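# Three arms load balls into a balanced pivot tray

## Task

Place exactly one ball in each of the three seats of a tray balanced on a single pivot inside a transparent cover. Balls may be fed in through the chutes in the cover's roof, but a ball should only be released once its bottom is at or below the chute's rim. Any uneven load tips the tray at once and spills the balls, so the loading has to keep it balanced. The finished state must hold with no robot supporting it.

## Robot and tools

Robots: three identical i2rt Big YAM arms named arm1, arm2 and arm3. Each has six revolute joints, a two-finger gripper and a wrist camera. Fixed feet in the scene frame (metres; heading in degrees counter-clockwise from +x): arm1 at (+0.53, +0.07, +0.79) heading -175; arm2 at (-0.10, +0.52, +0.80) heading -87; arm3 at (-0.07, -0.50, +0.81) heading +81. The hand reaches roughly 1.0 m from the joint1 axis. Joints move at different speeds, so the hand can sweep a wide arc between postures. Two room cameras, cam_high and cam_low, are not on any robot.

Frame: one shared scene frame with its origin on the floor and +z up. "hand" is the point midway between the fingertips (URDF link pinch). The hand's z axis runs along the fingers, and the fingers open along its y axis.

execute_actions(actions, cameras): actions is a list holding one action or none. An action is an object keyed by robot name ("arm1", "arm2", "arm3"). Each robot gets a "joints" object of absolute targets, not offsets, keyed by joint name. Include only the joints you want to move. All commanded motions start together and may finish at different moments. Ranges and the tolerance counted as reached:
- joint1_rad: -2.879 to 2.879, ±0.045. Rotates the arm about its foot; positive is counter-clockwise seen from above; 0 extends the arm along the foot's heading.
- joint2_rad: 0 to 3.141, ±0.14. Shoulder; 0 has the upper arm pointing back roughly level; increasing lifts it up, then forward.
- joint3_rad: 0 to 3.019, ±0.09. Elbow; 0 is folded, increasing opens it.
- joint4_rad: -1.692 to 1.57, ±0.055. Hand pitch; positive tilts the fingers up.
- joint5_rad: -1.57 to 1.57, ±0.03. Sideways hand swing; positive goes to the arm's right.
- joint6_rad: -2.094 to 2.094, ±0.035. Hand roll; positive is clockwise seen from behind the hand.
- gripper_m: 0 to 0.093 metres, ±0.003. This is the fingertip gap. Grip force is about 50 to 62 N per pad, lower on some grippers.
With joints 1 and 6 at 0 and the hand level and pointing ahead, the wrist camera rides on top of the hand and looks toward the fingertips. cameras is an optional list of names (arm1_cam_wrist, arm2_cam_wrist, arm3_cam_wrist, cam_high, cam_low, or "all"). If it is omitted, null or ["all"], every camera is returned; [] returns none. An empty actions list just reports state and images. An unknown key, unknown camera or out-of-range value rejects the whole call, and nothing moves.

wait(seconds): 0 to 10. Commands nothing new; the scene keeps running. Returns state and images like an empty action.

zoom_image(camera, region): region is [x0, y0, x1, y1] in pixels of that camera's most recent full image, with the origin at the top-left. The region is at most 504x504. Images are 672x504.

read_manual(section): returns only the URDF licence texts, and moves nothing.

finished_scene(scene): ends the given scene permanently after the last command has been held, and reports whether the goal was met.

Reading results: joint_positions gives actual joint values. The "pictures" line lists images in the order they appear. joint_status describes how each commanded motion of the last accepted action ended:
- "off_target": the joint stopped short and may still be pushing.
- "contact_stop": the joint abandoned its target and holds where it stopped.
- "time_out": the same, but a joint may keep a target near where it stands (within 0.375, 0.375, 0.113, 0.225, 0.075, 0.3 rad for joints 1 to 6) and keep pushing. It will move on if the path frees up. To relieve it, resend its current position.
- "joint command not followed" (often with a "cause:" line): a safety check blocked that arm's joint targets, and those joints show "not_followed". Its gripper target still runs. The arm may retry the blocked targets with later actions until you send targets that pass.
on_its_own lists things this call did not command; "held at" is the target being held, not the actual position. Omitted joints may still be driving toward earlier targets. Tiny target changes may not move a joint. Loaded joints sag when holding.

Joint torques are raw drive outputs per arm joint. They are nonzero even with no contact and carry per-arm offset, scale and noise, so treat them as rough hints.

Heat: sustained pushing or holding warms the motors. A MOTOR HOT line appears from 85 °C. At 100 °C an OVER-TEMPERATURE FAULT drops that whole arm, gripper included, until it cools; unfinished keys then read "limit_stop_at_motor_heat", and you should resend them. Some heat carries into later scenes. An arm does not stop on contact and can press hard, so avoid commanding into obstacles.

Cameras: calibration gives K, distortion D (OpenCV pinhole+radial) and T_world_to_cam for each camera, mapping scene coordinates to the camera frame. Real poses may differ slightly (room cameras up to about 2.3° and 9 mm). Wrist camera poses follow from reported joints and inherit their errors.

The simulation keeps running while you think, and the robots hold the last command meanwhile.

Avoid: pressing or hitting one robot against another, which can fail the run. The anti-collision check can act late and ignores fingers, gripper housings and wrist cameras. Also avoid releasing balls above a chute rim, tipping the tray with an unbalanced load, knocking anything out of the work area, and slips, slams and hard shoves. Loose objects may be nudged briefly by outside disturbances.

Each tool is called as name(argument=value, ...) on one line, values as JSON.

## Session

execute_actions(actions=[])

Scene clock: 0.00 s.
Joint torques (N m, as the arm reports them, + toward a larger angle): no reading
Motor temperatures (°C, as the motors report them): arm1=[26 23 27 25 25 24] | arm2=[25 26 23 25 24 24] | arm3=[23 27 27 23 26 26]
arm1.joint_positions: joint1_rad=+0.584 joint2_rad=+0.509 joint3_rad=+1.568 joint4_rad=-1.207 joint5_rad=-0.170 joint6_rad=-0.725 gripper_m=+0.094
arm1.joint_status: not commanded
arm1.hand: x=+0.4200 y=-0.0516 z=+1.4576 quat_wxyz=(-0.050, -0.544, -0.528, +0.650) (m; scene frame)
arm2.joint_positions: joint1_rad=+0.501 joint2_rad=+0.607 joint3_rad=+1.363 joint4_rad=-1.461 joint5_rad=+0.270 joint6_rad=+0.597 gripper_m=+0.095
arm2.joint_status: not commanded
arm2.hand: x=-0.0314 y=+0.3186 z=+1.3146 quat_wxyz=(-0.385, -0.685, -0.582, +0.209) (m; scene frame)
arm3.joint_positions: joint1_rad=+0.539 joint2_rad=+0.368 joint3_rad=+1.445 joint4_rad=-1.192 joint5_rad=+0.301 joint6_rad=+0.385 gripper_m=+0.095
arm3.joint_status: not commanded
arm3.hand: x=-0.0696 y=-0.3776 z=+1.4486 quat_wxyz=(-0.366, +0.453, -0.591, -0.558) (m; scene frame)
pictures: arm1_cam_wrist, arm2_cam_wrist, arm3_cam_wrist, cam_high, cam_low
Images, in order (width x height): arm1_cam_wrist 672x504, arm2_cam_wrist 672x504, arm3_cam_wrist 672x504, cam_high 672x504, cam_low 672x504.

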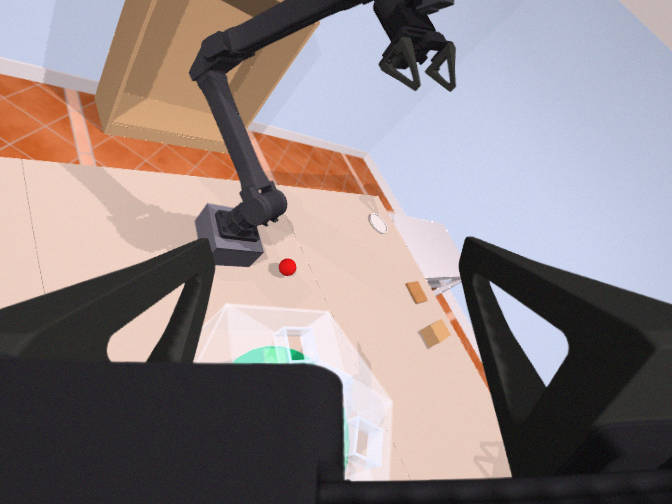

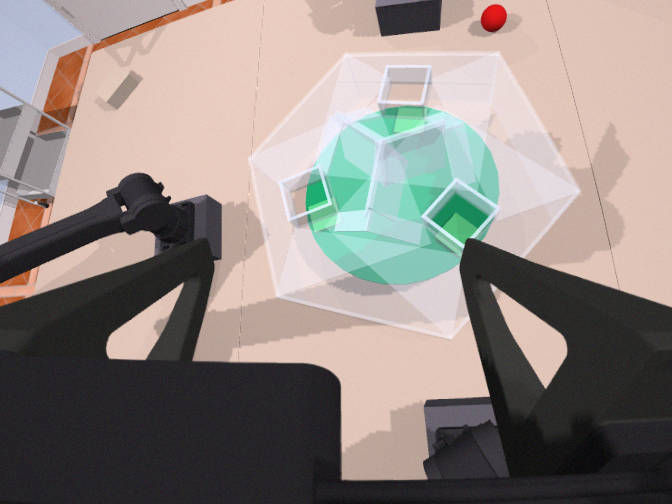

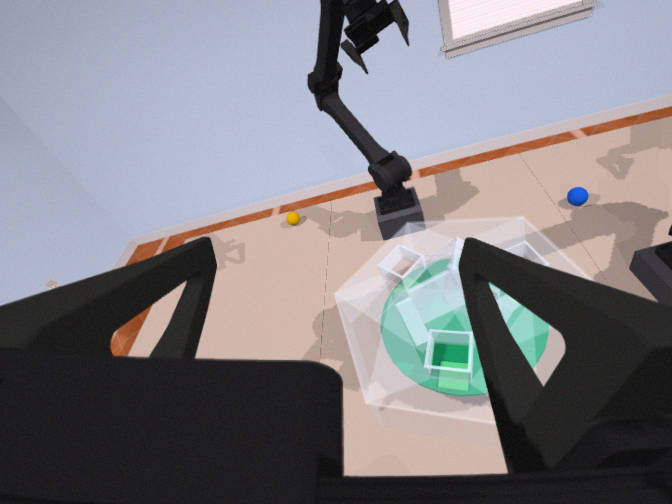

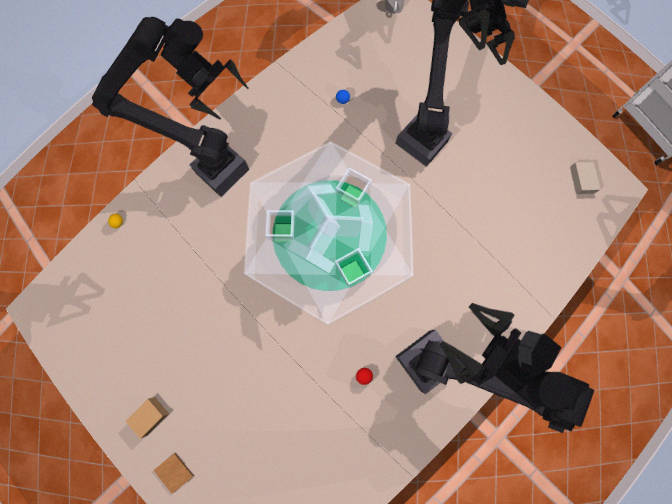

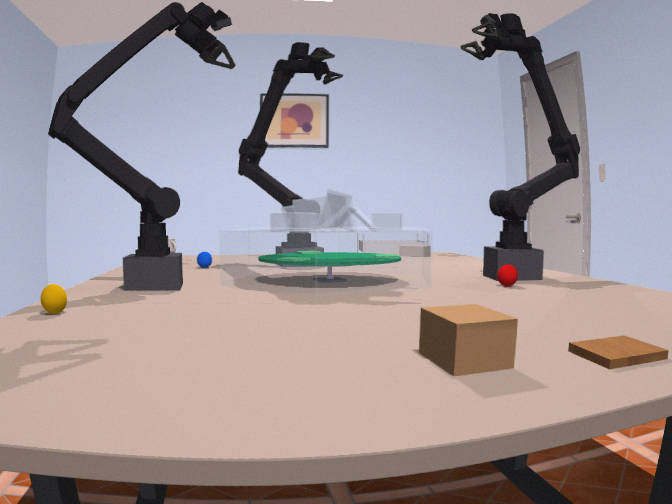

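execute_actions(actions=[{"arm1":{"joints":{"joint1_rad":-1.384,"joint5_rad":0,"joint6_rad":0}},"arm2":{"joints":{"joint1_rad":-1.929,"joint5_rad":0,"joint6_rad":0}},"arm3":{"joints":{"joint1_rad":1.185,"joint5_rad":0,"joint6_rad":0}}}], cameras=[])

execute_actions(actions=[{"arm1":{"joints":{"joint2_rad":1.45,"joint3_rad":0.878,"joint4_rad":-0.999}},"arm2":{"joints":{"joint2_rad":1.74,"joint3_rad":1.204,"joint4_rad":-1.035}},"arm3":{"joints":{"joint2_rad":1.045,"joint3_rad":0.48,"joint4_rad":-1.006}}}])

Scene clock: 42.60 s.
Joint torques (N m, as the arm reports them, + toward a larger angle): arm1=[0.19 7.15 7.3  2.47 0.23 0.22] | arm2=[-0.93  1.69 11.04  1.9   0.03 -0.15] | arm3=[-0.41  6.04  7.95  1.9  -0.09 -0.16]
Motor temperatures (°C, as the motors report them): arm1=[26 24 29 25 25 24] | arm2=[25 26 26 25 24 24] | arm3=[23 27 29 23 26 26]
arm1.joint_positions: joint1_rad=-1.375 joint2_rad=+0.509 joint3_rad=+1.568 joint4_rad=-1.207 joint5_rad=-0.003 joint6_rad=-0.011 gripper_m=+0.094
arm1.joint_status: all done
arm1.hand: x=+0.4772 y=+0.2137 z=+1.4575 quat_wxyz=(+0.395, -0.612, +0.448, +0.519) (m; scene frame)
arm2.joint_positions: joint1_rad=-1.924 joint2_rad=+0.607 joint3_rad=+1.363 joint4_rad=-1.461 joint5_rad=+0.001 joint6_rad=+0.013 gripper_m=+0.095
arm2.joint_status: all done
arm2.hand: x=-0.3087 y=+0.5846 z=+1.3083 quat_wxyz=(+0.055, -0.897, +0.143, +0.416) (m; scene frame)
arm3.joint_positions: joint1_rad=+1.180 joint2_rad=+0.368 joint3_rad=+1.445 joint4_rad=-1.192 joint5_rad=+0.003 joint6_rad=+0.016 gripper_m=+0.095
arm3.joint_status: all done
arm3.hand: x=-0.1768 y=-0.4366 z=+1.4461 quat_wxyz=(-0.180, +0.721, -0.208, -0.636) (m; scene frame)
pictures: none
No camera images: the call's "cameras" was empty. Leave "cameras" out to get every camera's image.

Scene clock: 44.33 s.
Joint torques (N m, as the arm reports them, + toward a larger angle): arm1=[ 0.04 -7.45  9.4   0.34  0.23  0.23] | arm2=[ -0.8  -15.36   9.71   0.53   0.03  -0.16] | arm3=[-0.35 -3.65  7.42 -0.34 -0.12 -0.14]
Motor temperatures (°C, as the motors report them): arm1=[26 24 29 25 25 24] | arm2=[25 26 26 25 24 24] | arm3=[23 27 29 23 26 26]
arm1.joint_positions: joint1_rad=-1.375 joint2_rad=+1.429 joint3_rad=+0.853 joint4_rad=-0.997 joint5_rad=-0.003 joint6_rad=-0.011 gripper_m=+0.094
arm1.joint_status: all done
arm1.hand: x=+0.4250 y=+0.4062 z=+0.8470 quat_wxyz=(+0.000, -0.804, +0.595, -0.003) (m; scene frame)
arm2.joint_positions: joint1_rad=-1.924 joint2_rad=+1.748 joint3_rad=+1.190 joint4_rad=-1.044 joint5_rad=+0.001 joint6_rad=+0.013 gripper_m=+0.095
arm2.joint_status: all done
arm2.hand: x=-0.5555 y=+0.6548 z=+0.8465 quat_wxyz=(-0.007, -0.988, +0.154, -0.015) (m; scene frame)
arm3.joint_positions: joint1_rad=+1.180 joint2_rad=+1.052 joint3_rad=+0.485 joint4_rad=-1.002 joint5_rad=+0.003 joint6_rad=+0.016 gripper_m=+0.095
arm3.joint_status: all done
arm3.hand: x=-0.2515 y=-0.3840 z=+0.8492 quat_wxyz=(-0.005, +0.960, -0.280, +0.006) (m; scene frame)
pictures: arm1_cam_wrist, arm2_cam_wrist, arm3_cam_wrist, cam_high, cam_low
camera_calibration (this result's frames):
arm1_cam_wrist: T_world_to_cam=[[0.958493, 0.285051, -0.00608483, -0.515603], [0.233002, -0.770817, 0.592918, -0.280719], [0.164322, -0.569725, -0.80524, 0.964611], [0, 0, 0, 1]] pos_world=[0.401103, 0.480154, 0.940049]
arm2_cam_wrist: T_world_to_cam=[[0.300756, 0.953129, -0.0330409, -0.423751], [0.760549, -0.218797, 0.611304, 0.0545883], [0.575422, -0.208982, -0.790706, 1.24539], [0, 0, 0, 1]] pos_world=[-0.630696, 0.676098, 0.937364]
arm3_cam_wrist: T_world_to_cam=[[0.528853, 0.848691, 0.00618437, 0.4608], [0.681258, -0.428842, 0.59328, -0.49218], [0.506164, -0.309545, -0.804972, 0.813362], [0, 0, 0, 1]] pos_world=[-0.320088, -0.350372, 0.943885]
Images, in order (width x height): arm1_cam_wrist 672x504, arm2_cam_wrist 672x504, arm3_cam_wrist 672x504, cam_high 672x504, cam_low 672x504.

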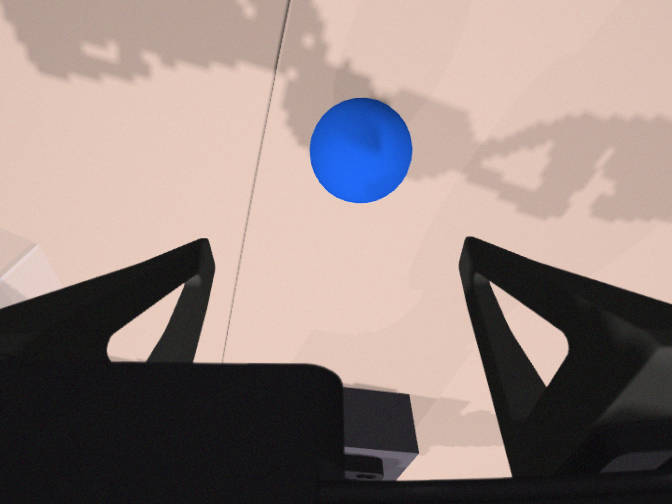

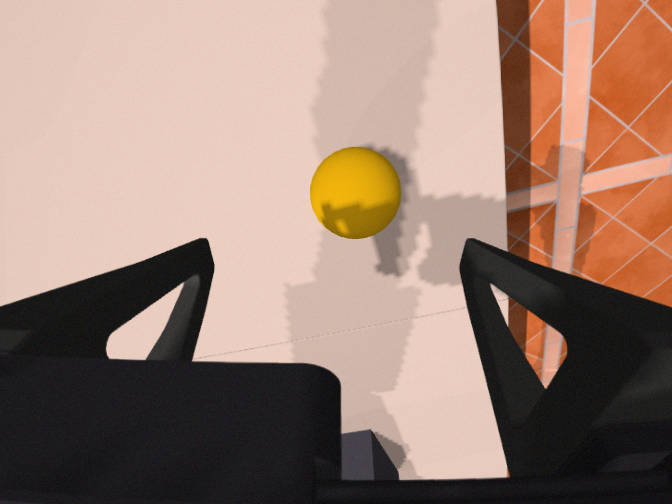

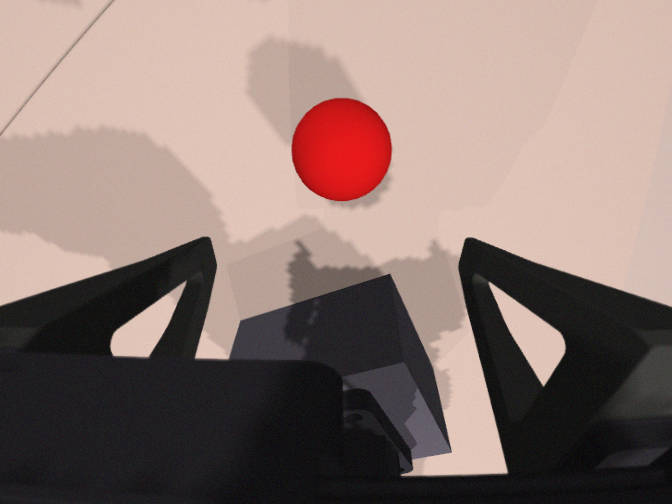

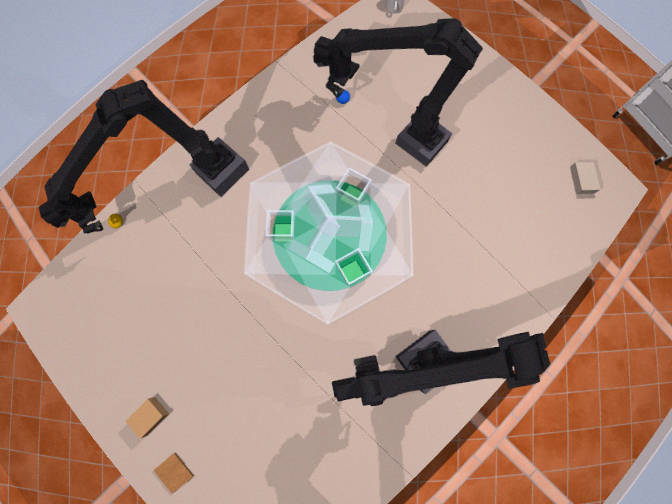

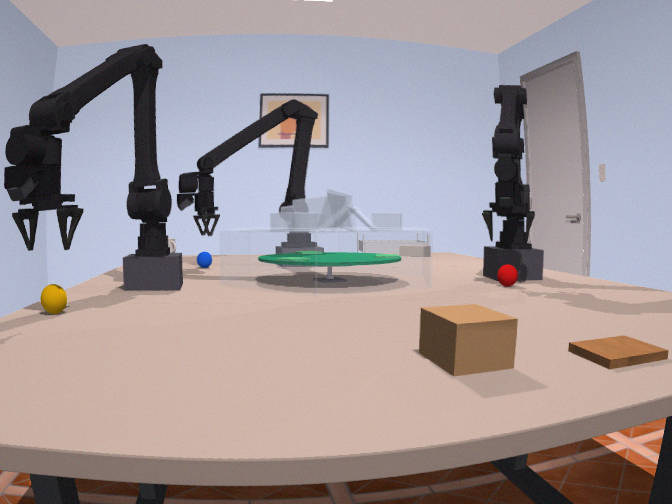

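execute_actions(actions=[{"arm1":{"joints":{"joint1_rad":-1.422,"joint2_rad":1.641,"joint3_rad":0.756,"joint4_rad":-0.686}},"arm2":{"joints":{"joint1_rad":-1.955,"joint2_rad":1.845,"joint3_rad":1.026,"joint4_rad":-0.752}},"arm3":{"joints":{"joint1_rad":1.165,"joint2_rad":1.396,"joint3_rad":0.368,"joint4_rad":-0.543}}}], cameras=["arm1_cam_wrist","arm2_cam_wrist","arm3_cam_wrist","cam_low"])

Scene clock: 53.37 s.
Joint torques (N m, as the arm reports them, + toward a larger angle): arm1=[  0.22 -11.1    6.37   1.02   0.23   0.22] | arm2=[ -0.52 -15.61   8.64   0.57   0.03  -0.15] | arm3=[-2.33 -5.03  4.57  0.45 -0.1  -0.19]
Motor temperatures (°C, as the motors report them): arm1=[26 24 30 25 25 24] | arm2=[25 27 26 25 24 24] | arm3=[23 27 29 23 26 26]
arm1.joint_positions: joint1_rad=-1.417 joint2_rad=+1.648 joint3_rad=+0.743 joint4_rad=-0.699 joint5_rad=-0.003 joint6_rad=-0.010 gripper_m=+0.094
arm1.joint_status: all done
arm1.hand: x=+0.4422 y=+0.4011 z=+0.7427 quat_wxyz=(-0.009, -0.791, +0.611, -0.015) (m; scene frame)
arm2.joint_positions: joint1_rad=-1.953 joint2_rad=+1.863 joint3_rad=+1.004 joint4_rad=-0.764 joint5_rad=+0.001 joint6_rad=+0.013 gripper_m=+0.095
arm2.joint_status: all done
arm2.hand: x=-0.5146 y=+0.6542 z=+0.7418 quat_wxyz=(-0.009, -0.985, +0.168, -0.025) (m; scene frame)
arm3.joint_positions: joint1_rad=+1.174 joint2_rad=+1.397 joint3_rad=+0.369 joint4_rad=-0.560 joint5_rad=+0.003 joint6_rad=+0.016 gripper_m=+0.095
arm3.joint_status: all done
arm3.hand: x=-0.2497 y=-0.3824 z=+0.7495 quat_wxyz=(-0.002, +0.959, -0.283, +0.015) (m; scene frame)
pictures: arm1_cam_wrist, arm2_cam_wrist, arm3_cam_wrist, cam_low
camera_calibration (this result's frames):
arm1_cam_wrist: T_world_to_cam=[[0.969616, 0.244559, -0.00604484, -0.519921], [0.195913, -0.761475, 0.617879, -0.232717], [0.146505, -0.600289, -0.78625, 0.880941], [0, 0, 0, 1]] pos_world=[0.420654, 0.478762, 0.833288]
arm2_cam_wrist: T_world_to_cam=[[0.328341, 0.943989, -0.0328305, -0.418968], [0.741755, -0.236168, 0.627713, 0.0768547], [0.5848, -0.230456, -0.777752, 1.14813], [0, 0, 0, 1]] pos_world=[-0.590872, 0.678246, 0.830966]
arm3_cam_wrist: T_world_to_cam=[[0.534395, 0.845211, 0.00635117, 0.459012], [0.668479, -0.427229, 0.608779, -0.447694], [0.51726, -0.321083, -0.793315, 0.72227], [0, 0, 0, 1]] pos_world=[-0.319621, -0.347321, 0.842618]
Images, in order (width x height): arm1_cam_wrist 672x504, arm2_cam_wrist 672x504, arm3_cam_wrist 672x504, cam_low 672x504.

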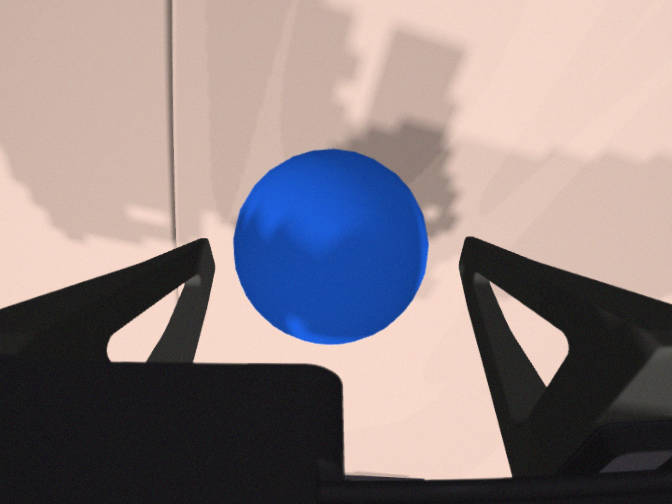

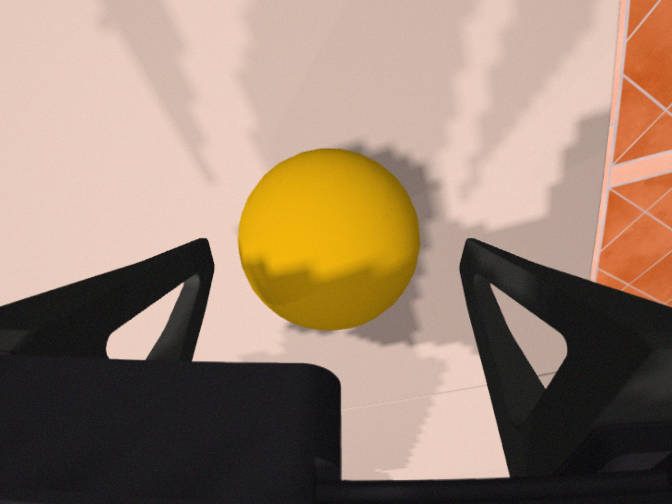

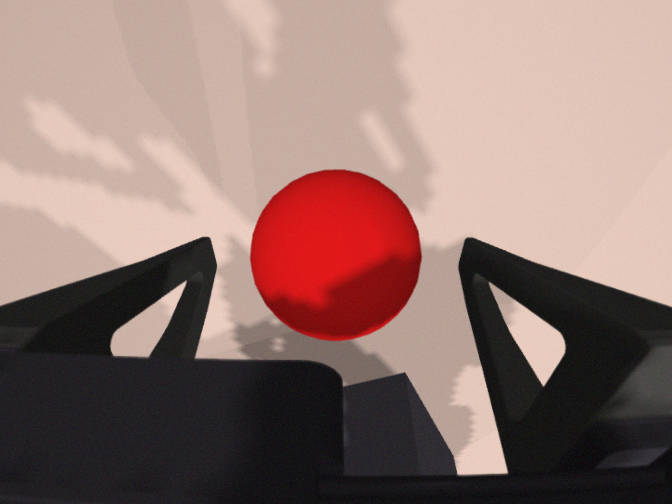

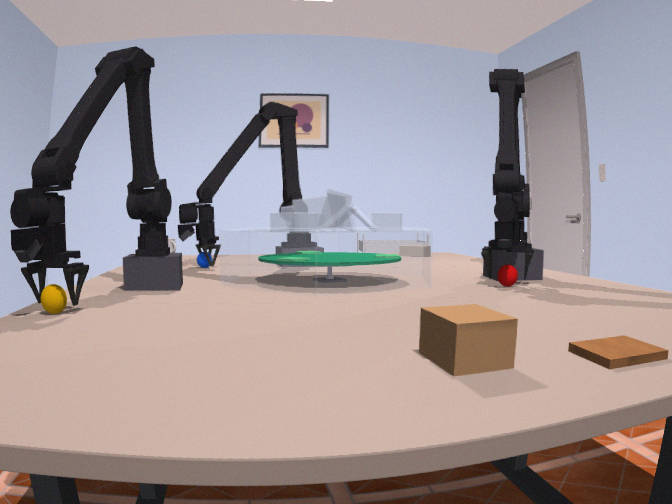

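execute_actions(actions=[{"arm1":{"joints":{"joint4_rad":-0.635}},"arm2":{"joints":{"joint4_rad":-0.705}},"arm3":{"joints":{"joint2_rad":1.42}}}], cameras=[])

execute_actions(actions=[{"arm1":{"joints":{"gripper_m":0.04}},"arm2":{"joints":{"gripper_m":0.04}},"arm3":{"joints":{"gripper_m":0.04}}}], cameras=["arm1_cam_wrist","arm2_cam_wrist","arm3_cam_wrist"])

Scene clock: 58.13 s.
Joint torques (N m, as the arm reports them, + toward a larger angle): arm1=[  0.23 -11.32   6.46   1.12   0.23   0.22] | arm2=[ -0.55 -15.83   8.73   0.7    0.03  -0.15] | arm3=[-1.87 -4.34  4.47  0.35 -0.09 -0.16]
Motor temperatures (°C, as the motors report them): arm1=[26 24 30 25 25 24] | arm2=[25 27 26 25 24 24] | arm3=[23 27 29 23 26 26]
arm1.joint_positions: joint1_rad=-1.417 joint2_rad=+1.648 joint3_rad=+0.743 joint4_rad=-0.649 joint5_rad=-0.003 joint6_rad=-0.010 gripper_m=+0.094
arm1.joint_status: all done
arm1.hand: x=+0.4392 y=+0.4131 z=+0.7425 quat_wxyz=(+0.006, -0.791, +0.611, +0.004) (m; scene frame)
arm2.joint_positions: joint1_rad=-1.953 joint2_rad=+1.863 joint3_rad=+1.004 joint4_rad=-0.717 joint5_rad=+0.001 joint6_rad=+0.013 gripper_m=+0.095
arm2.joint_status: all done
arm2.hand: x=-0.5254 y=+0.6579 z=+0.7414 quat_wxyz=(-0.005, -0.986, +0.168, -0.002) (m; scene frame)
arm3.joint_positions: joint1_rad=+1.174 joint2_rad=+1.414 joint3_rad=+0.369 joint4_rad=-0.560 joint5_rad=+0.003 joint6_rad=+0.016 gripper_m=+0.095
arm3.joint_status: all done
arm3.hand: x=-0.2470 y=-0.3840 z=+0.7463 quat_wxyz=(+0.000, +0.959, -0.283, +0.023) (m; scene frame)
pictures: none
No camera images: the call's "cameras" was empty. Leave "cameras" out to get every camera's image.

Scene clock: 58.73 s.
Joint torques (N m, as the arm reports them, + toward a larger angle): arm1=[  0.22 -11.22   6.45   1.12   0.2    0.22] | arm2=[ -0.54 -15.81   8.73   0.66   0.04  -0.15] | arm3=[-2.03 -3.9   4.42  0.67 -0.06 -0.15]
Motor temperatures (°C, as the motors report them): arm1=[26 24 30 25 25 24] | arm2=[25 27 26 25 24 24] | arm3=[23 27 29 23 26 26]
arm1.joint_positions: joint1_rad=-1.417 joint2_rad=+1.648 joint3_rad=+0.743 joint4_rad=-0.648 joint5_rad=-0.002 joint6_rad=-0.010 gripper_m=+0.055
arm1.joint_status: gripper_m off_target (ended at +0.055, target +0.040)
arm1.hand: x=+0.4393 y=+0.4133 z=+0.7425 quat_wxyz=(+0.007, -0.791, +0.611, +0.004) (m; scene frame)
arm2.joint_positions: joint1_rad=-1.953 joint2_rad=+1.863 joint3_rad=+1.004 joint4_rad=-0.716 joint5_rad=+0.001 joint6_rad=+0.013 gripper_m=+0.056
arm2.joint_status: gripper_m off_target (ended at +0.056, target +0.040)
arm2.hand: x=-0.5256 y=+0.6579 z=+0.7414 quat_wxyz=(-0.005, -0.986, +0.168, -0.002) (m; scene frame)
arm3.joint_positions: joint1_rad=+1.174 joint2_rad=+1.414 joint3_rad=+0.369 joint4_rad=-0.559 joint5_rad=+0.002 joint6_rad=+0.015 gripper_m=+0.055
arm3.joint_status: gripper_m off_target (ended at +0.055, target +0.040)
arm3.hand: x=-0.2471 y=-0.3842 z=+0.7463 quat_wxyz=(+0.001, +0.959, -0.283, +0.023) (m; scene frame)
pictures: arm1_cam_wrist, arm2_cam_wrist, arm3_cam_wrist
camera_calibration (this result's frames):
arm1_cam_wrist: T_world_to_cam=[[0.969551, 0.244833, -0.00516985, -0.520814], [0.202876, -0.791218, 0.576901, -0.183089], [0.137154, -0.560384, -0.816798, 0.898895], [0, 0, 0, 1]] pos_world=[0.418814, 0.486375, 0.837147]
arm2_cam_wrist: T_world_to_cam=[[0.326977, 0.944434, -0.0336283, -0.41922], [0.769098, -0.245258, 0.590201, 0.134287], [0.549158, -0.218846, -0.806556, 1.15014], [0, 0, 0, 1]] pos_world=[-0.597814, 0.680564, 0.8343]
arm3_cam_wrist: T_world_to_cam=[[0.53416, 0.845367, 0.00527465, 0.459988], [0.660376, -0.42115, 0.62172, -0.457547], [0.527803, -0.328615, -0.783222, 0.710001], [0, 0, 0, 1]] pos_world=[-0.318295, -0.348238, 0.838128]
Images, in order (width x height): arm1_cam_wrist 672x504, arm2_cam_wrist 672x504, arm3_cam_wrist 672x504.

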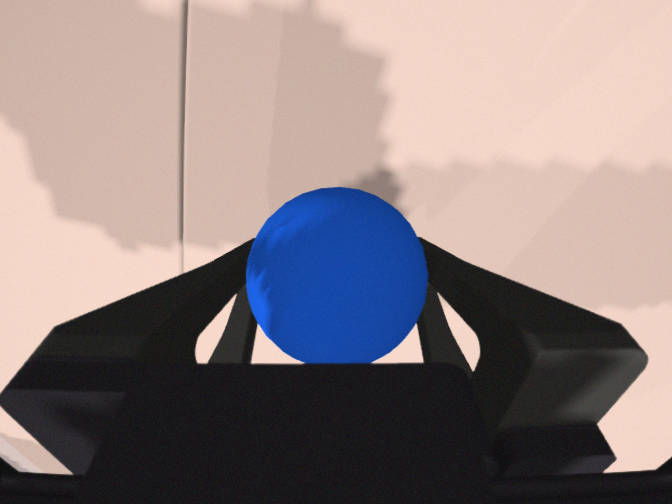

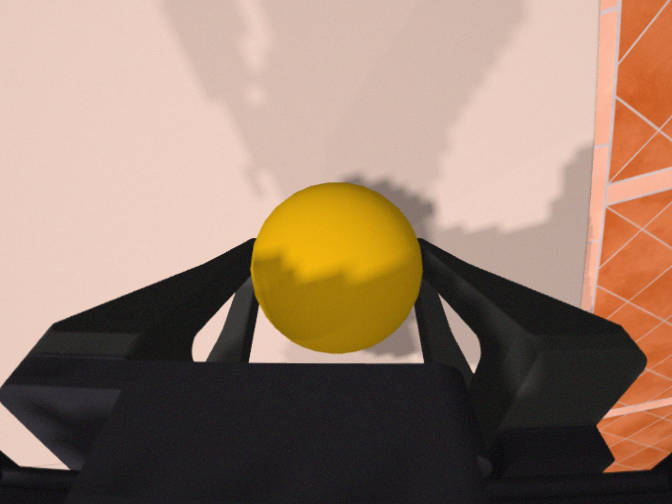

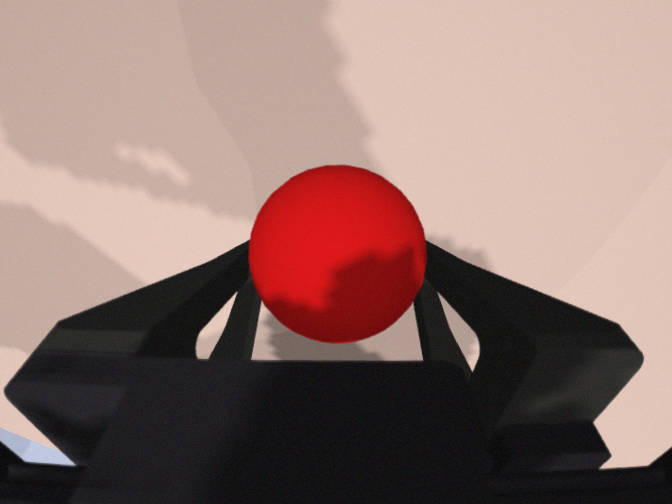

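execute_actions(actions=[{"arm1":{"joints":{"joint2_rad":1.339,"joint3_rad":1.25,"joint4_rad":-1.472}},"arm2":{"joints":{"joint2_rad":1.314,"joint3_rad":1.18,"joint4_rad":-1.429}},"arm3":{"joints":{"joint2_rad":1.357,"joint3_rad":1.21,"joint4_rad":-1.418}}}], cameras=[])

execute_actions(actions=[{"arm1":{"joints":{"joint1_rad":-0.147}},"arm2":{"joints":{"joint1_rad":-0.108}},"arm3":{"joints":{"joint1_rad":0.115}}}])

Scene clock: 72.73 s.
Joint torques (N m, as the arm reports them, + toward a larger angle): arm1=[ 0.31 -8.39 10.61 -0.11  0.21  0.21] | arm2=[-0.57 -9.14 12.66 -0.36  0.05 -0.15] | arm3=[-2.09 -8.89 14.32 -1.11 -0.07 -0.15]
Motor temperatures (°C, as the motors report them): arm1=[26 24 30 25 25 24] | arm2=[25 27 26 25 24 24] | arm3=[23 27 29 23 26 26]
arm1.joint_positions: joint1_rad=-1.417 joint2_rad=+1.328 joint3_rad=+1.228 joint4_rad=-1.460 joint5_rad=-0.002 joint6_rad=-0.010 gripper_m=+0.055
arm1.joint_status: all done
arm1.hand: x=+0.4322 y=+0.4334 z=+1.0163 quat_wxyz=(+0.005, -0.791, +0.611, +0.002) (m; scene frame)
arm2.joint_positions: joint1_rad=-1.953 joint2_rad=+1.313 joint3_rad=+1.148 joint4_rad=-1.419 joint5_rad=+0.001 joint6_rad=+0.013 gripper_m=+0.056
arm2.joint_status: all done
arm2.hand: x=-0.4492 y=+0.6351 z=+1.0088 quat_wxyz=(-0.006, -0.986, +0.168, -0.006) (m; scene frame)
arm3.joint_positions: joint1_rad=+1.174 joint2_rad=+1.367 joint3_rad=+1.149 joint4_rad=-1.403 joint5_rad=+0.002 joint6_rad=+0.015 gripper_m=+0.055
arm3.joint_status: all done
arm3.hand: x=-0.3857 y=-0.3003 z=+0.9925 quat_wxyz=(+0.003, +0.959, -0.283, +0.030) (m; scene frame)
pictures: none
No camera images: the call's "cameras" was empty. Leave "cameras" out to get every camera's image.

Scene clock: 74.63 s.
Joint torques (N m, as the arm reports them, + toward a larger angle): arm1=[ 0.58 -9.14 10.63 -0.12  0.15  0.2 ] | arm2=[-0.88 -9.75 12.67 -0.37  0.07 -0.14] | arm3=[-1.84 -9.35 14.38 -0.95 -0.04 -0.15]
Motor temperatures (°C, as the motors report them): arm1=[26 24 30 25 25 24] | arm2=[25 27 26 25 24 24] | arm3=[23 27 30 23 26 26]
arm1.joint_positions: joint1_rad=-0.147 joint2_rad=+1.333 joint3_rad=+1.228 joint4_rad=-1.460 joint5_rad=+0.000 joint6_rad=-0.009 gripper_m=+0.055
arm1.joint_status: all done
arm1.hand: x=+0.1449 y=+0.0869 z=+1.0124 quat_wxyz=(+0.000, -1.000, +0.023, -0.001) (m; scene frame)
arm2.joint_positions: joint1_rad=-0.104 joint2_rad=+1.320 joint3_rad=+1.148 joint4_rad=-1.419 joint5_rad=+0.000 joint6_rad=+0.012 gripper_m=+0.056
arm2.joint_status: all done
arm2.hand: x=-0.1216 y=+0.1535 z=+1.0105 quat_wxyz=(+0.004, -0.728, -0.686, -0.003) (m; scene frame)
arm3.joint_positions: joint1_rad=+0.113 joint2_rad=+1.367 joint3_rad=+1.149 joint4_rad=-1.403 joint5_rad=+0.001 joint6_rad=+0.014 gripper_m=+0.055
arm3.joint_status: all done
arm3.hand: x=-0.0513 y=-0.1263 z=+0.9975 quat_wxyz=(+0.012, +0.684, -0.729, +0.022) (m; scene frame)
pictures: arm1_cam_wrist, arm2_cam_wrist, arm3_cam_wrist, cam_high, cam_low
camera_calibration (this result's frames):
arm1_cam_wrist: T_world_to_cam=[[0.0548486, 0.998433, -0.0110851, -0.0810499], [0.805809, -0.0377056, 0.590974, -0.704385], [0.58963, -0.0413465, -0.806615, 0.855788], [0, 0, 0, 1]] pos_world=[0.0674474, 0.0897475, 1.10567]
arm2_cam_wrist: T_world_to_cam=[[-0.9983, 0.0539987, -0.0219232, -0.102226], [0.0304652, 0.80421, 0.593564, -0.71324], [0.0496825, 0.591887, -0.804488, 0.847694], [0, 0, 0, 1]] pos_world=[-0.122439, 0.0773768, 1.10307]
arm3_cam_wrist: T_world_to_cam=[[0.998596, -0.0521578, 0.0093025, 0.0425651], [-0.0465681, -0.780356, 0.623599, -0.717977], [-0.0252663, -0.623156, -0.781689, 0.82109], [0, 0, 0, 1]] pos_world=[-0.0551943, -0.0463907, 1.08917]
Images, in order (width x height): arm1_cam_wrist 672x504, arm2_cam_wrist 672x504, arm3_cam_wrist 672x504, cam_high 672x504, cam_low 672x504.

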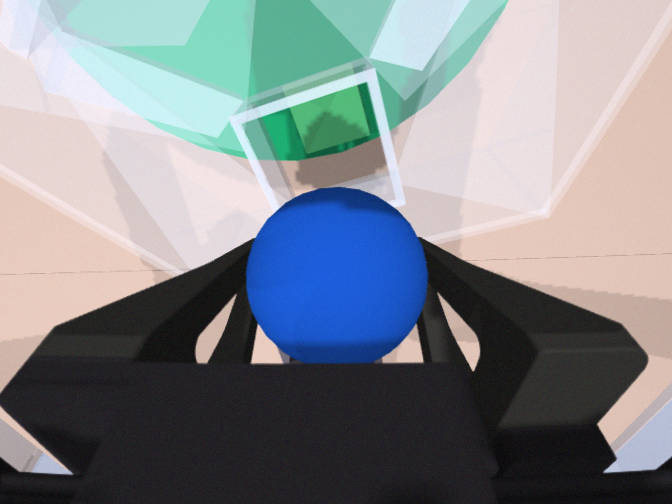

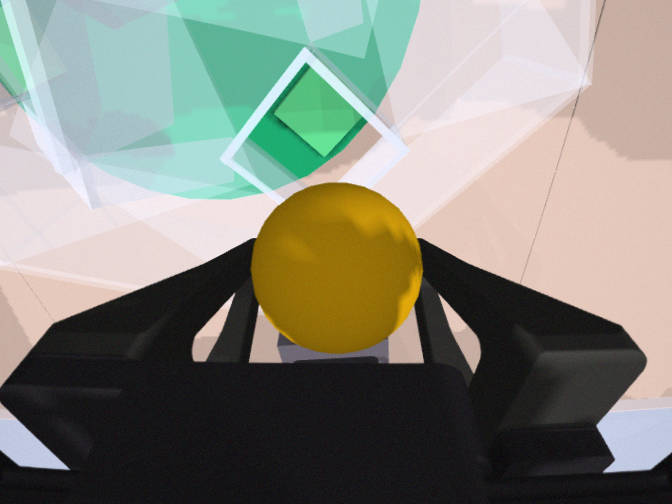

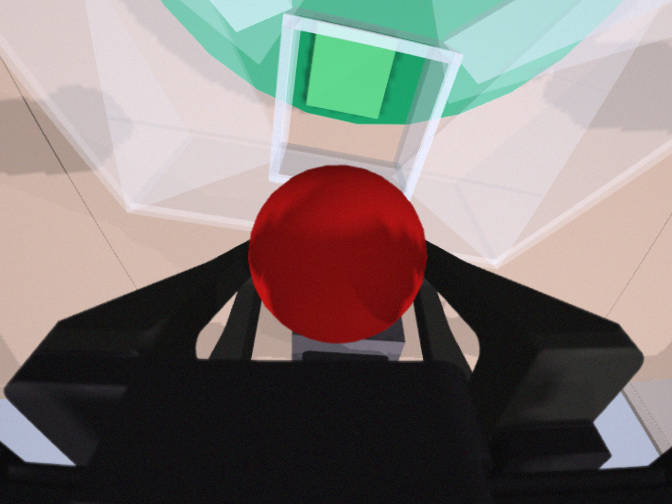

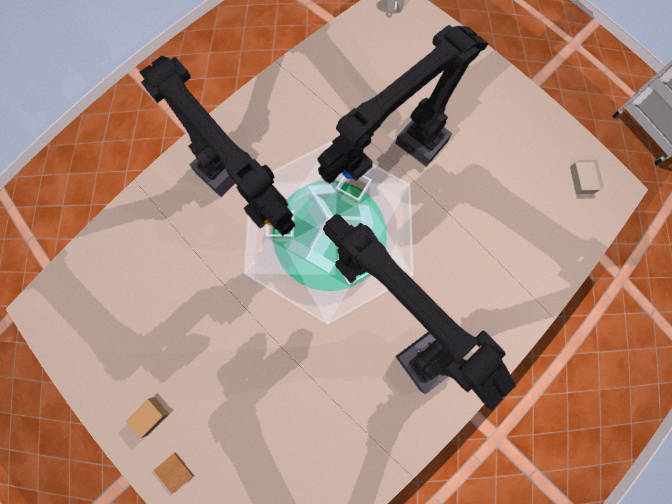

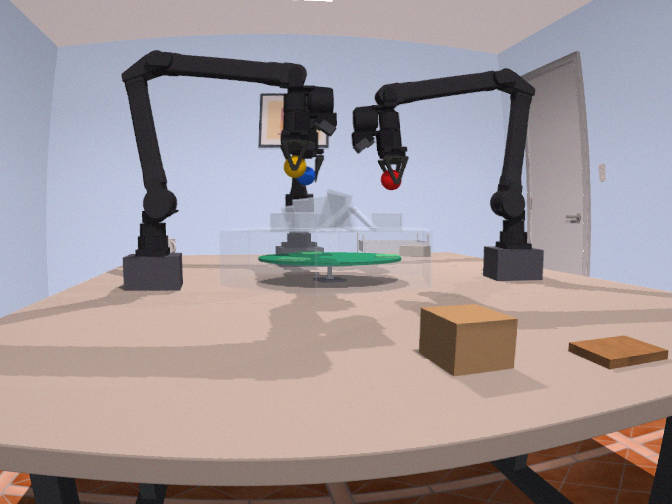

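execute_actions(actions=[{"arm1":{"joints":{"joint1_rad":-0.122,"joint2_rad":1.366,"joint3_rad":1.057,"joint4_rad":-1.235}},"arm2":{"joints":{"joint1_rad":-0.07,"joint2_rad":1.355,"joint3_rad":0.973,"joint4_rad":-1.157}},"arm3":{"joints":{"joint1_rad":0.083,"joint2_rad":1.433,"joint3_rad":1.06,"joint4_rad":-1.176}}}])

zoom_image(camera="cam_low", region=[220,130,440,290])

Scene clock: 93.07 s.
Joint torques (N m, as the arm reports them, + toward a larger angle): arm1=[ 1.37 -9.51  9.7   1.04  0.14  0.2 ] | arm2=[ -0.44 -10.21  11.32   0.74   0.08  -0.14] | arm3=[ -1.5  -11.08   9.32   0.51  -0.07  -0.12]
Motor temperatures (°C, as the motors report them): arm1=[26 24 32 25 25 24] | arm2=[25 27 27 25 24 24] | arm3=[23 28 34 23 26 26]
arm1.joint_positions: joint1_rad=-0.131 joint2_rad=+1.366 joint3_rad=+1.039 joint4_rad=-1.248 joint5_rad=+0.000 joint6_rad=-0.009 gripper_m=+0.055
arm1.joint_status: all done
arm1.hand: x=+0.1531 y=+0.0806 z=+0.9306 quat_wxyz=(-0.001, -1.000, +0.016, -0.006) (m; scene frame)
arm2.joint_positions: joint1_rad=-0.072 joint2_rad=+1.365 joint3_rad=+0.950 joint4_rad=-1.168 joint5_rad=+0.000 joint6_rad=+0.012 gripper_m=+0.056
arm2.joint_status: all done
arm2.hand: x=-0.1101 y=+0.1600 z=+0.9224 quat_wxyz=(+0.002, -0.717, -0.697, +0.000) (m; scene frame)
arm3.joint_positions: joint1_rad=+0.087 joint2_rad=+1.452 joint3_rad=+1.054 joint4_rad=-1.192 joint5_rad=+0.001 joint6_rad=+0.014 gripper_m=+0.055
arm3.joint_status: all done
arm3.hand: x=-0.0396 y=-0.1075 z=+0.9315 quat_wxyz=(+0.001, +0.675, -0.738, +0.011) (m; scene frame)
pictures: arm1_cam_wrist, arm2_cam_wrist, arm3_cam_wrist, cam_high, cam_low
camera_calibration (this result's frames):
arm1_cam_wrist: T_world_to_cam=[[0.0393266, 0.999164, -0.0112118, -0.0736801], [0.800865, -0.0248077, 0.59833, -0.670024], [0.597552, -0.0325095, -0.801171, 0.777748], [0, 0, 0, 1]] pos_world=[0.0747516, 0.0822809, 1.02318]
arm2_cam_wrist: T_world_to_cam=[[-0.999519, 0.0222001, -0.0216368, -0.0883659], [0.00524538, 0.809014, 0.587765, -0.664674], [0.0305529, 0.587369, -0.808742, 0.774893], [0, 0, 0, 1]] pos_world=[-0.108512, 0.0845438, 1.01545]
arm3_cam_wrist: T_world_to_cam=[[0.996978, -0.0771439, 0.00912454, 0.02988], [-0.0671999, -0.797559, 0.599487, -0.641763], [-0.0389694, -0.598288, -0.800333, 0.800959], [0, 0, 0, 1]] pos_world=[-0.0417032, -0.0303338, 1.02549]
Images, in order (width x height): arm1_cam_wrist 672x504, arm2_cam_wrist 672x504, arm3_cam_wrist 672x504, cam_high 672x504, cam_low 672x504.

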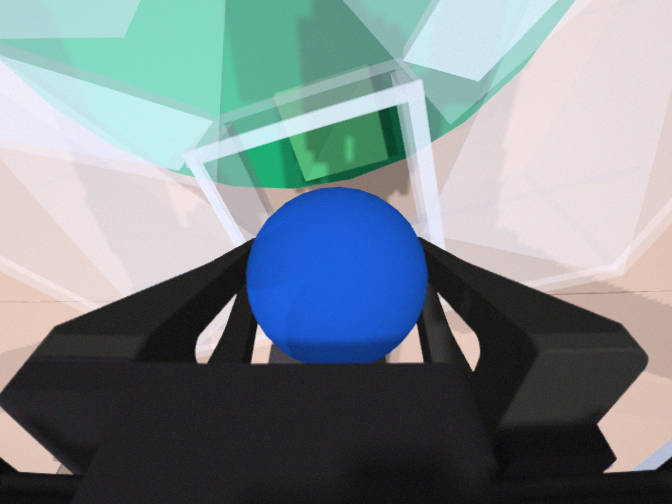

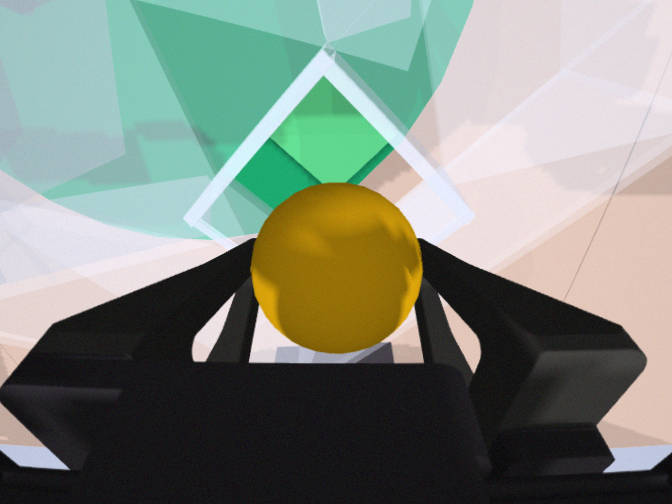

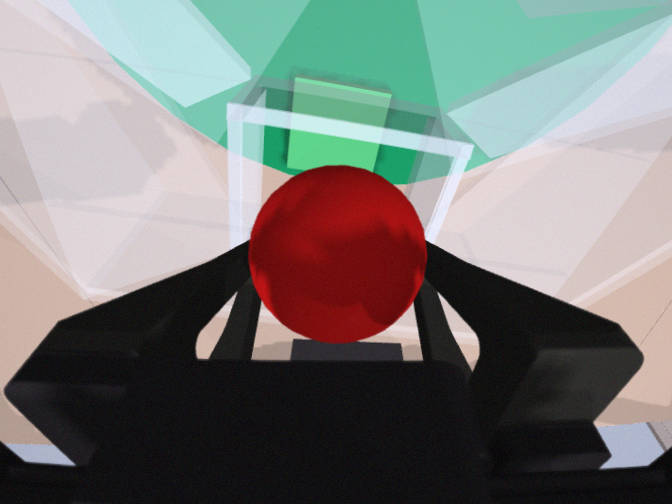

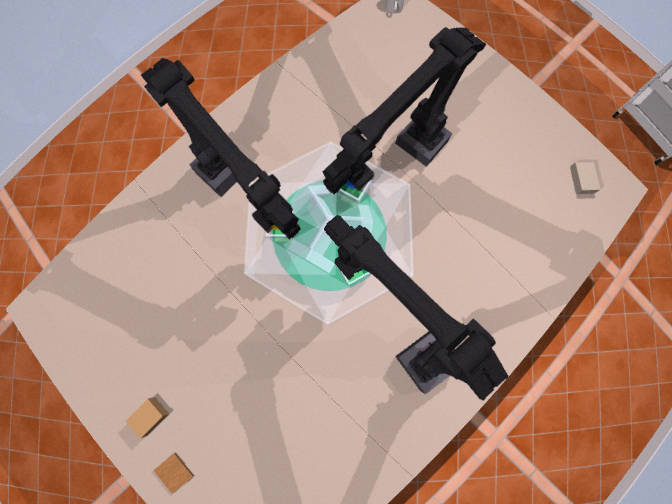

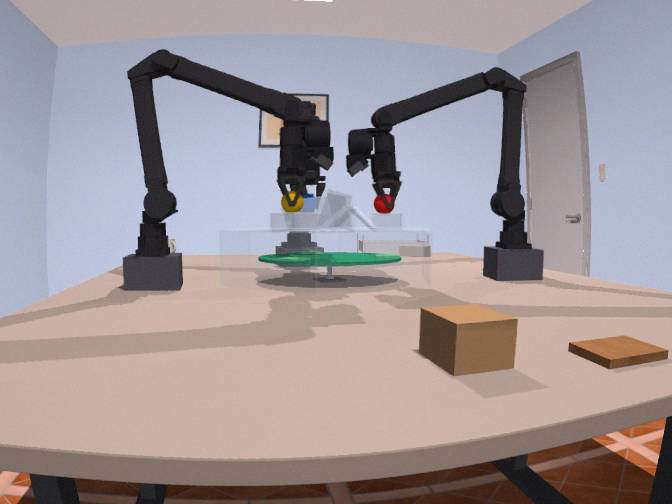

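Region (220, 130, 440, 290) of cam_low's 672x504 image, scaled by 2.291, with more detail than that image has; it fills the top 367 rows of this view, and the rest is white.

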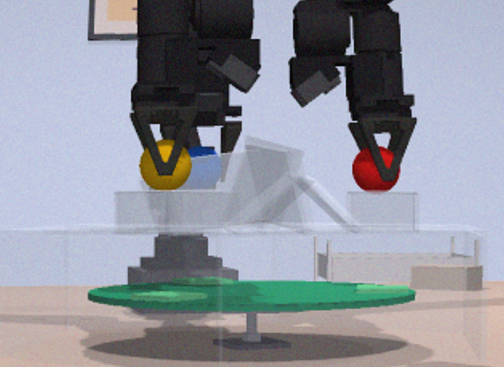

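execute_actions(actions=[{"arm1":{"joints":{"joint2_rad":1.412}},"arm2":{"joints":{"joint2_rad":1.402}},"arm3":{"joints":{"joint3_rad":1.015,"joint4_rad":-1.131}}}])

zoom_image(camera="cam_low", region=[220,130,440,290])

Scene clock: 99.23 s.
Joint torques (N m, as the arm reports them, + toward a larger angle): arm1=[ 1.38 -9.26  9.62  0.92  0.15  0.2 ] | arm2=[ -0.4  -10.    11.14   0.49   0.07  -0.14] | arm3=[-1.84 -9.87  8.16  0.28 -0.05 -0.16]
Motor temperatures (°C, as the motors report them): arm1=[26 24 32 25 25 24] | arm2=[25 27 27 25 24 24] | arm3=[23 28 33 23 26 26]
arm1.joint_positions: joint1_rad=-0.131 joint2_rad=+1.403 joint3_rad=+1.039 joint4_rad=-1.247 joint5_rad=+0.000 joint6_rad=-0.009 gripper_m=+0.055
arm1.joint_status: all done
arm1.hand: x=+0.1527 y=+0.0806 z=+0.9174 quat_wxyz=(-0.001, -1.000, +0.016, -0.024) (m; scene frame)
arm2.joint_positions: joint1_rad=-0.072 joint2_rad=+1.405 joint3_rad=+0.950 joint4_rad=-1.168 joint5_rad=+0.000 joint6_rad=+0.012 gripper_m=+0.056
arm2.joint_status: all done
arm2.hand: x=-0.1101 y=+0.1606 z=+0.9091 quat_wxyz=(+0.015, -0.716, -0.697, -0.014) (m; scene frame)
arm3.joint_positions: joint1_rad=+0.087 joint2_rad=+1.451 joint3_rad=+1.016 joint4_rad=-1.148 joint5_rad=+0.001 joint6_rad=+0.014 gripper_m=+0.055
arm3.joint_status: all done
arm3.hand: x=-0.0398 y=-0.1119 z=+0.9187 quat_wxyz=(-0.002, +0.675, -0.738, +0.009) (m; scene frame)
pictures: arm1_cam_wrist, arm2_cam_wrist, arm3_cam_wrist, cam_high, cam_low
camera_calibration (this result's frames):
arm1_cam_wrist: T_world_to_cam=[[0.0397343, 0.999147, -0.0112339, -0.0738653], [0.777961, -0.0238788, 0.627858, -0.685485], [0.627055, -0.0336871, -0.778247, 0.741913], [0, 0, 0, 1]] pos_world=[0.0709958, 0.0824267, 1.00695]
arm2_cam_wrist: T_world_to_cam=[[-0.999505, 0.0231246, -0.0213428, -0.0890994], [0.00494915, 0.785304, 0.619091, -0.682077], [0.0310767, 0.618679, -0.785029, 0.737234], [0, 0, 0, 1]] pos_world=[-0.10859, 0.0815867, 0.999117]
arm3_cam_wrist: T_world_to_cam=[[0.996981, -0.0771105, 0.0091018, 0.0298316], [-0.0674402, -0.801877, 0.59367, -0.632772], [-0.0384797, -0.592492, -0.804657, 0.792704], [0, 0, 0, 1]] pos_world=[-0.0419129, -0.0354344, 1.01324]
Images, in order (width x height): arm1_cam_wrist 672x504, arm2_cam_wrist 672x504, arm3_cam_wrist 672x504, cam_high 672x504, cam_low 672x504.

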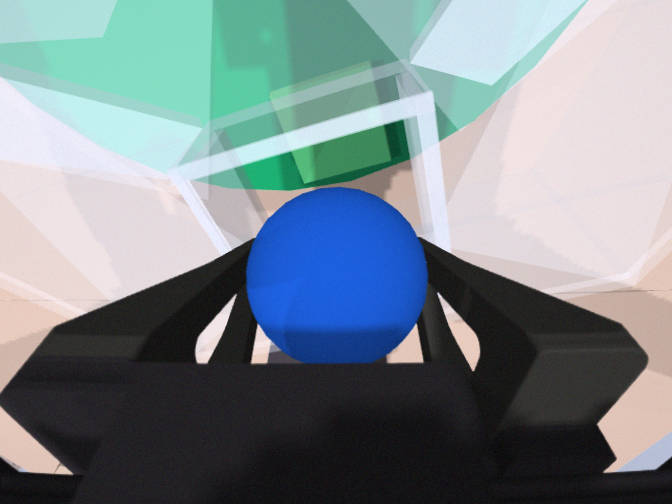

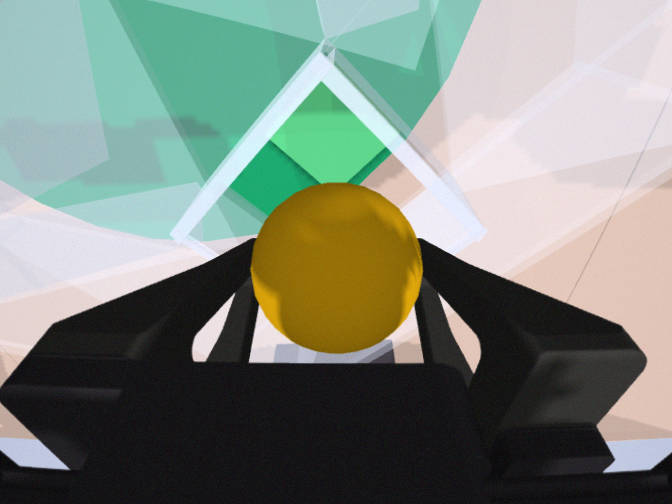

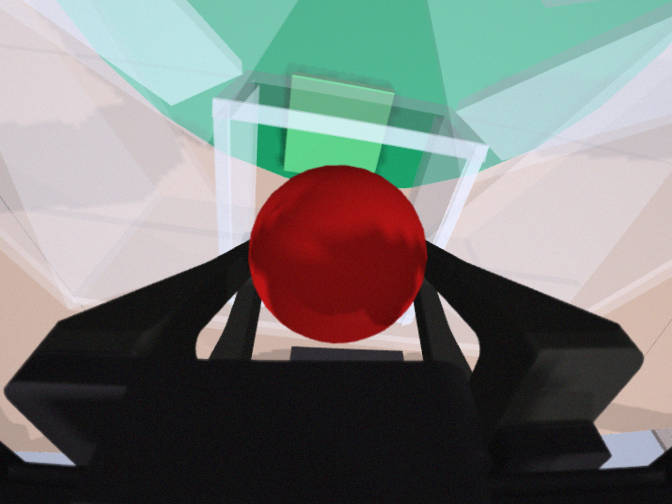

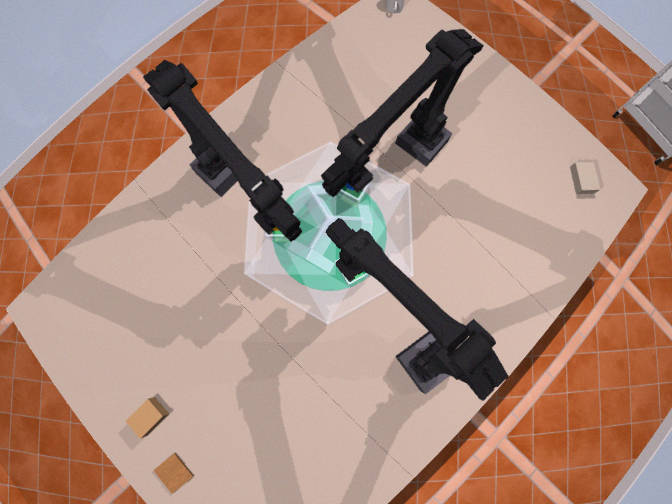

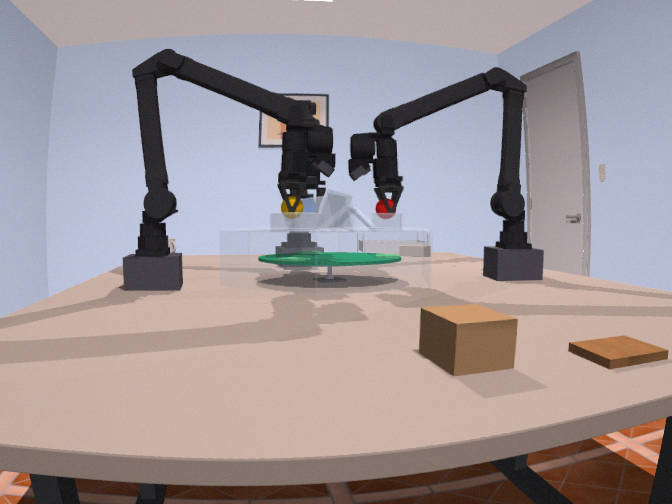

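Region (220, 130, 440, 290) of cam_low's 672x504 image, scaled by 2.291, with more detail than that image has; it fills the top 367 rows of this view, and the rest is white.

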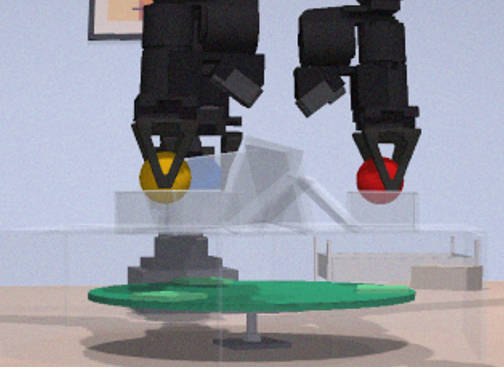

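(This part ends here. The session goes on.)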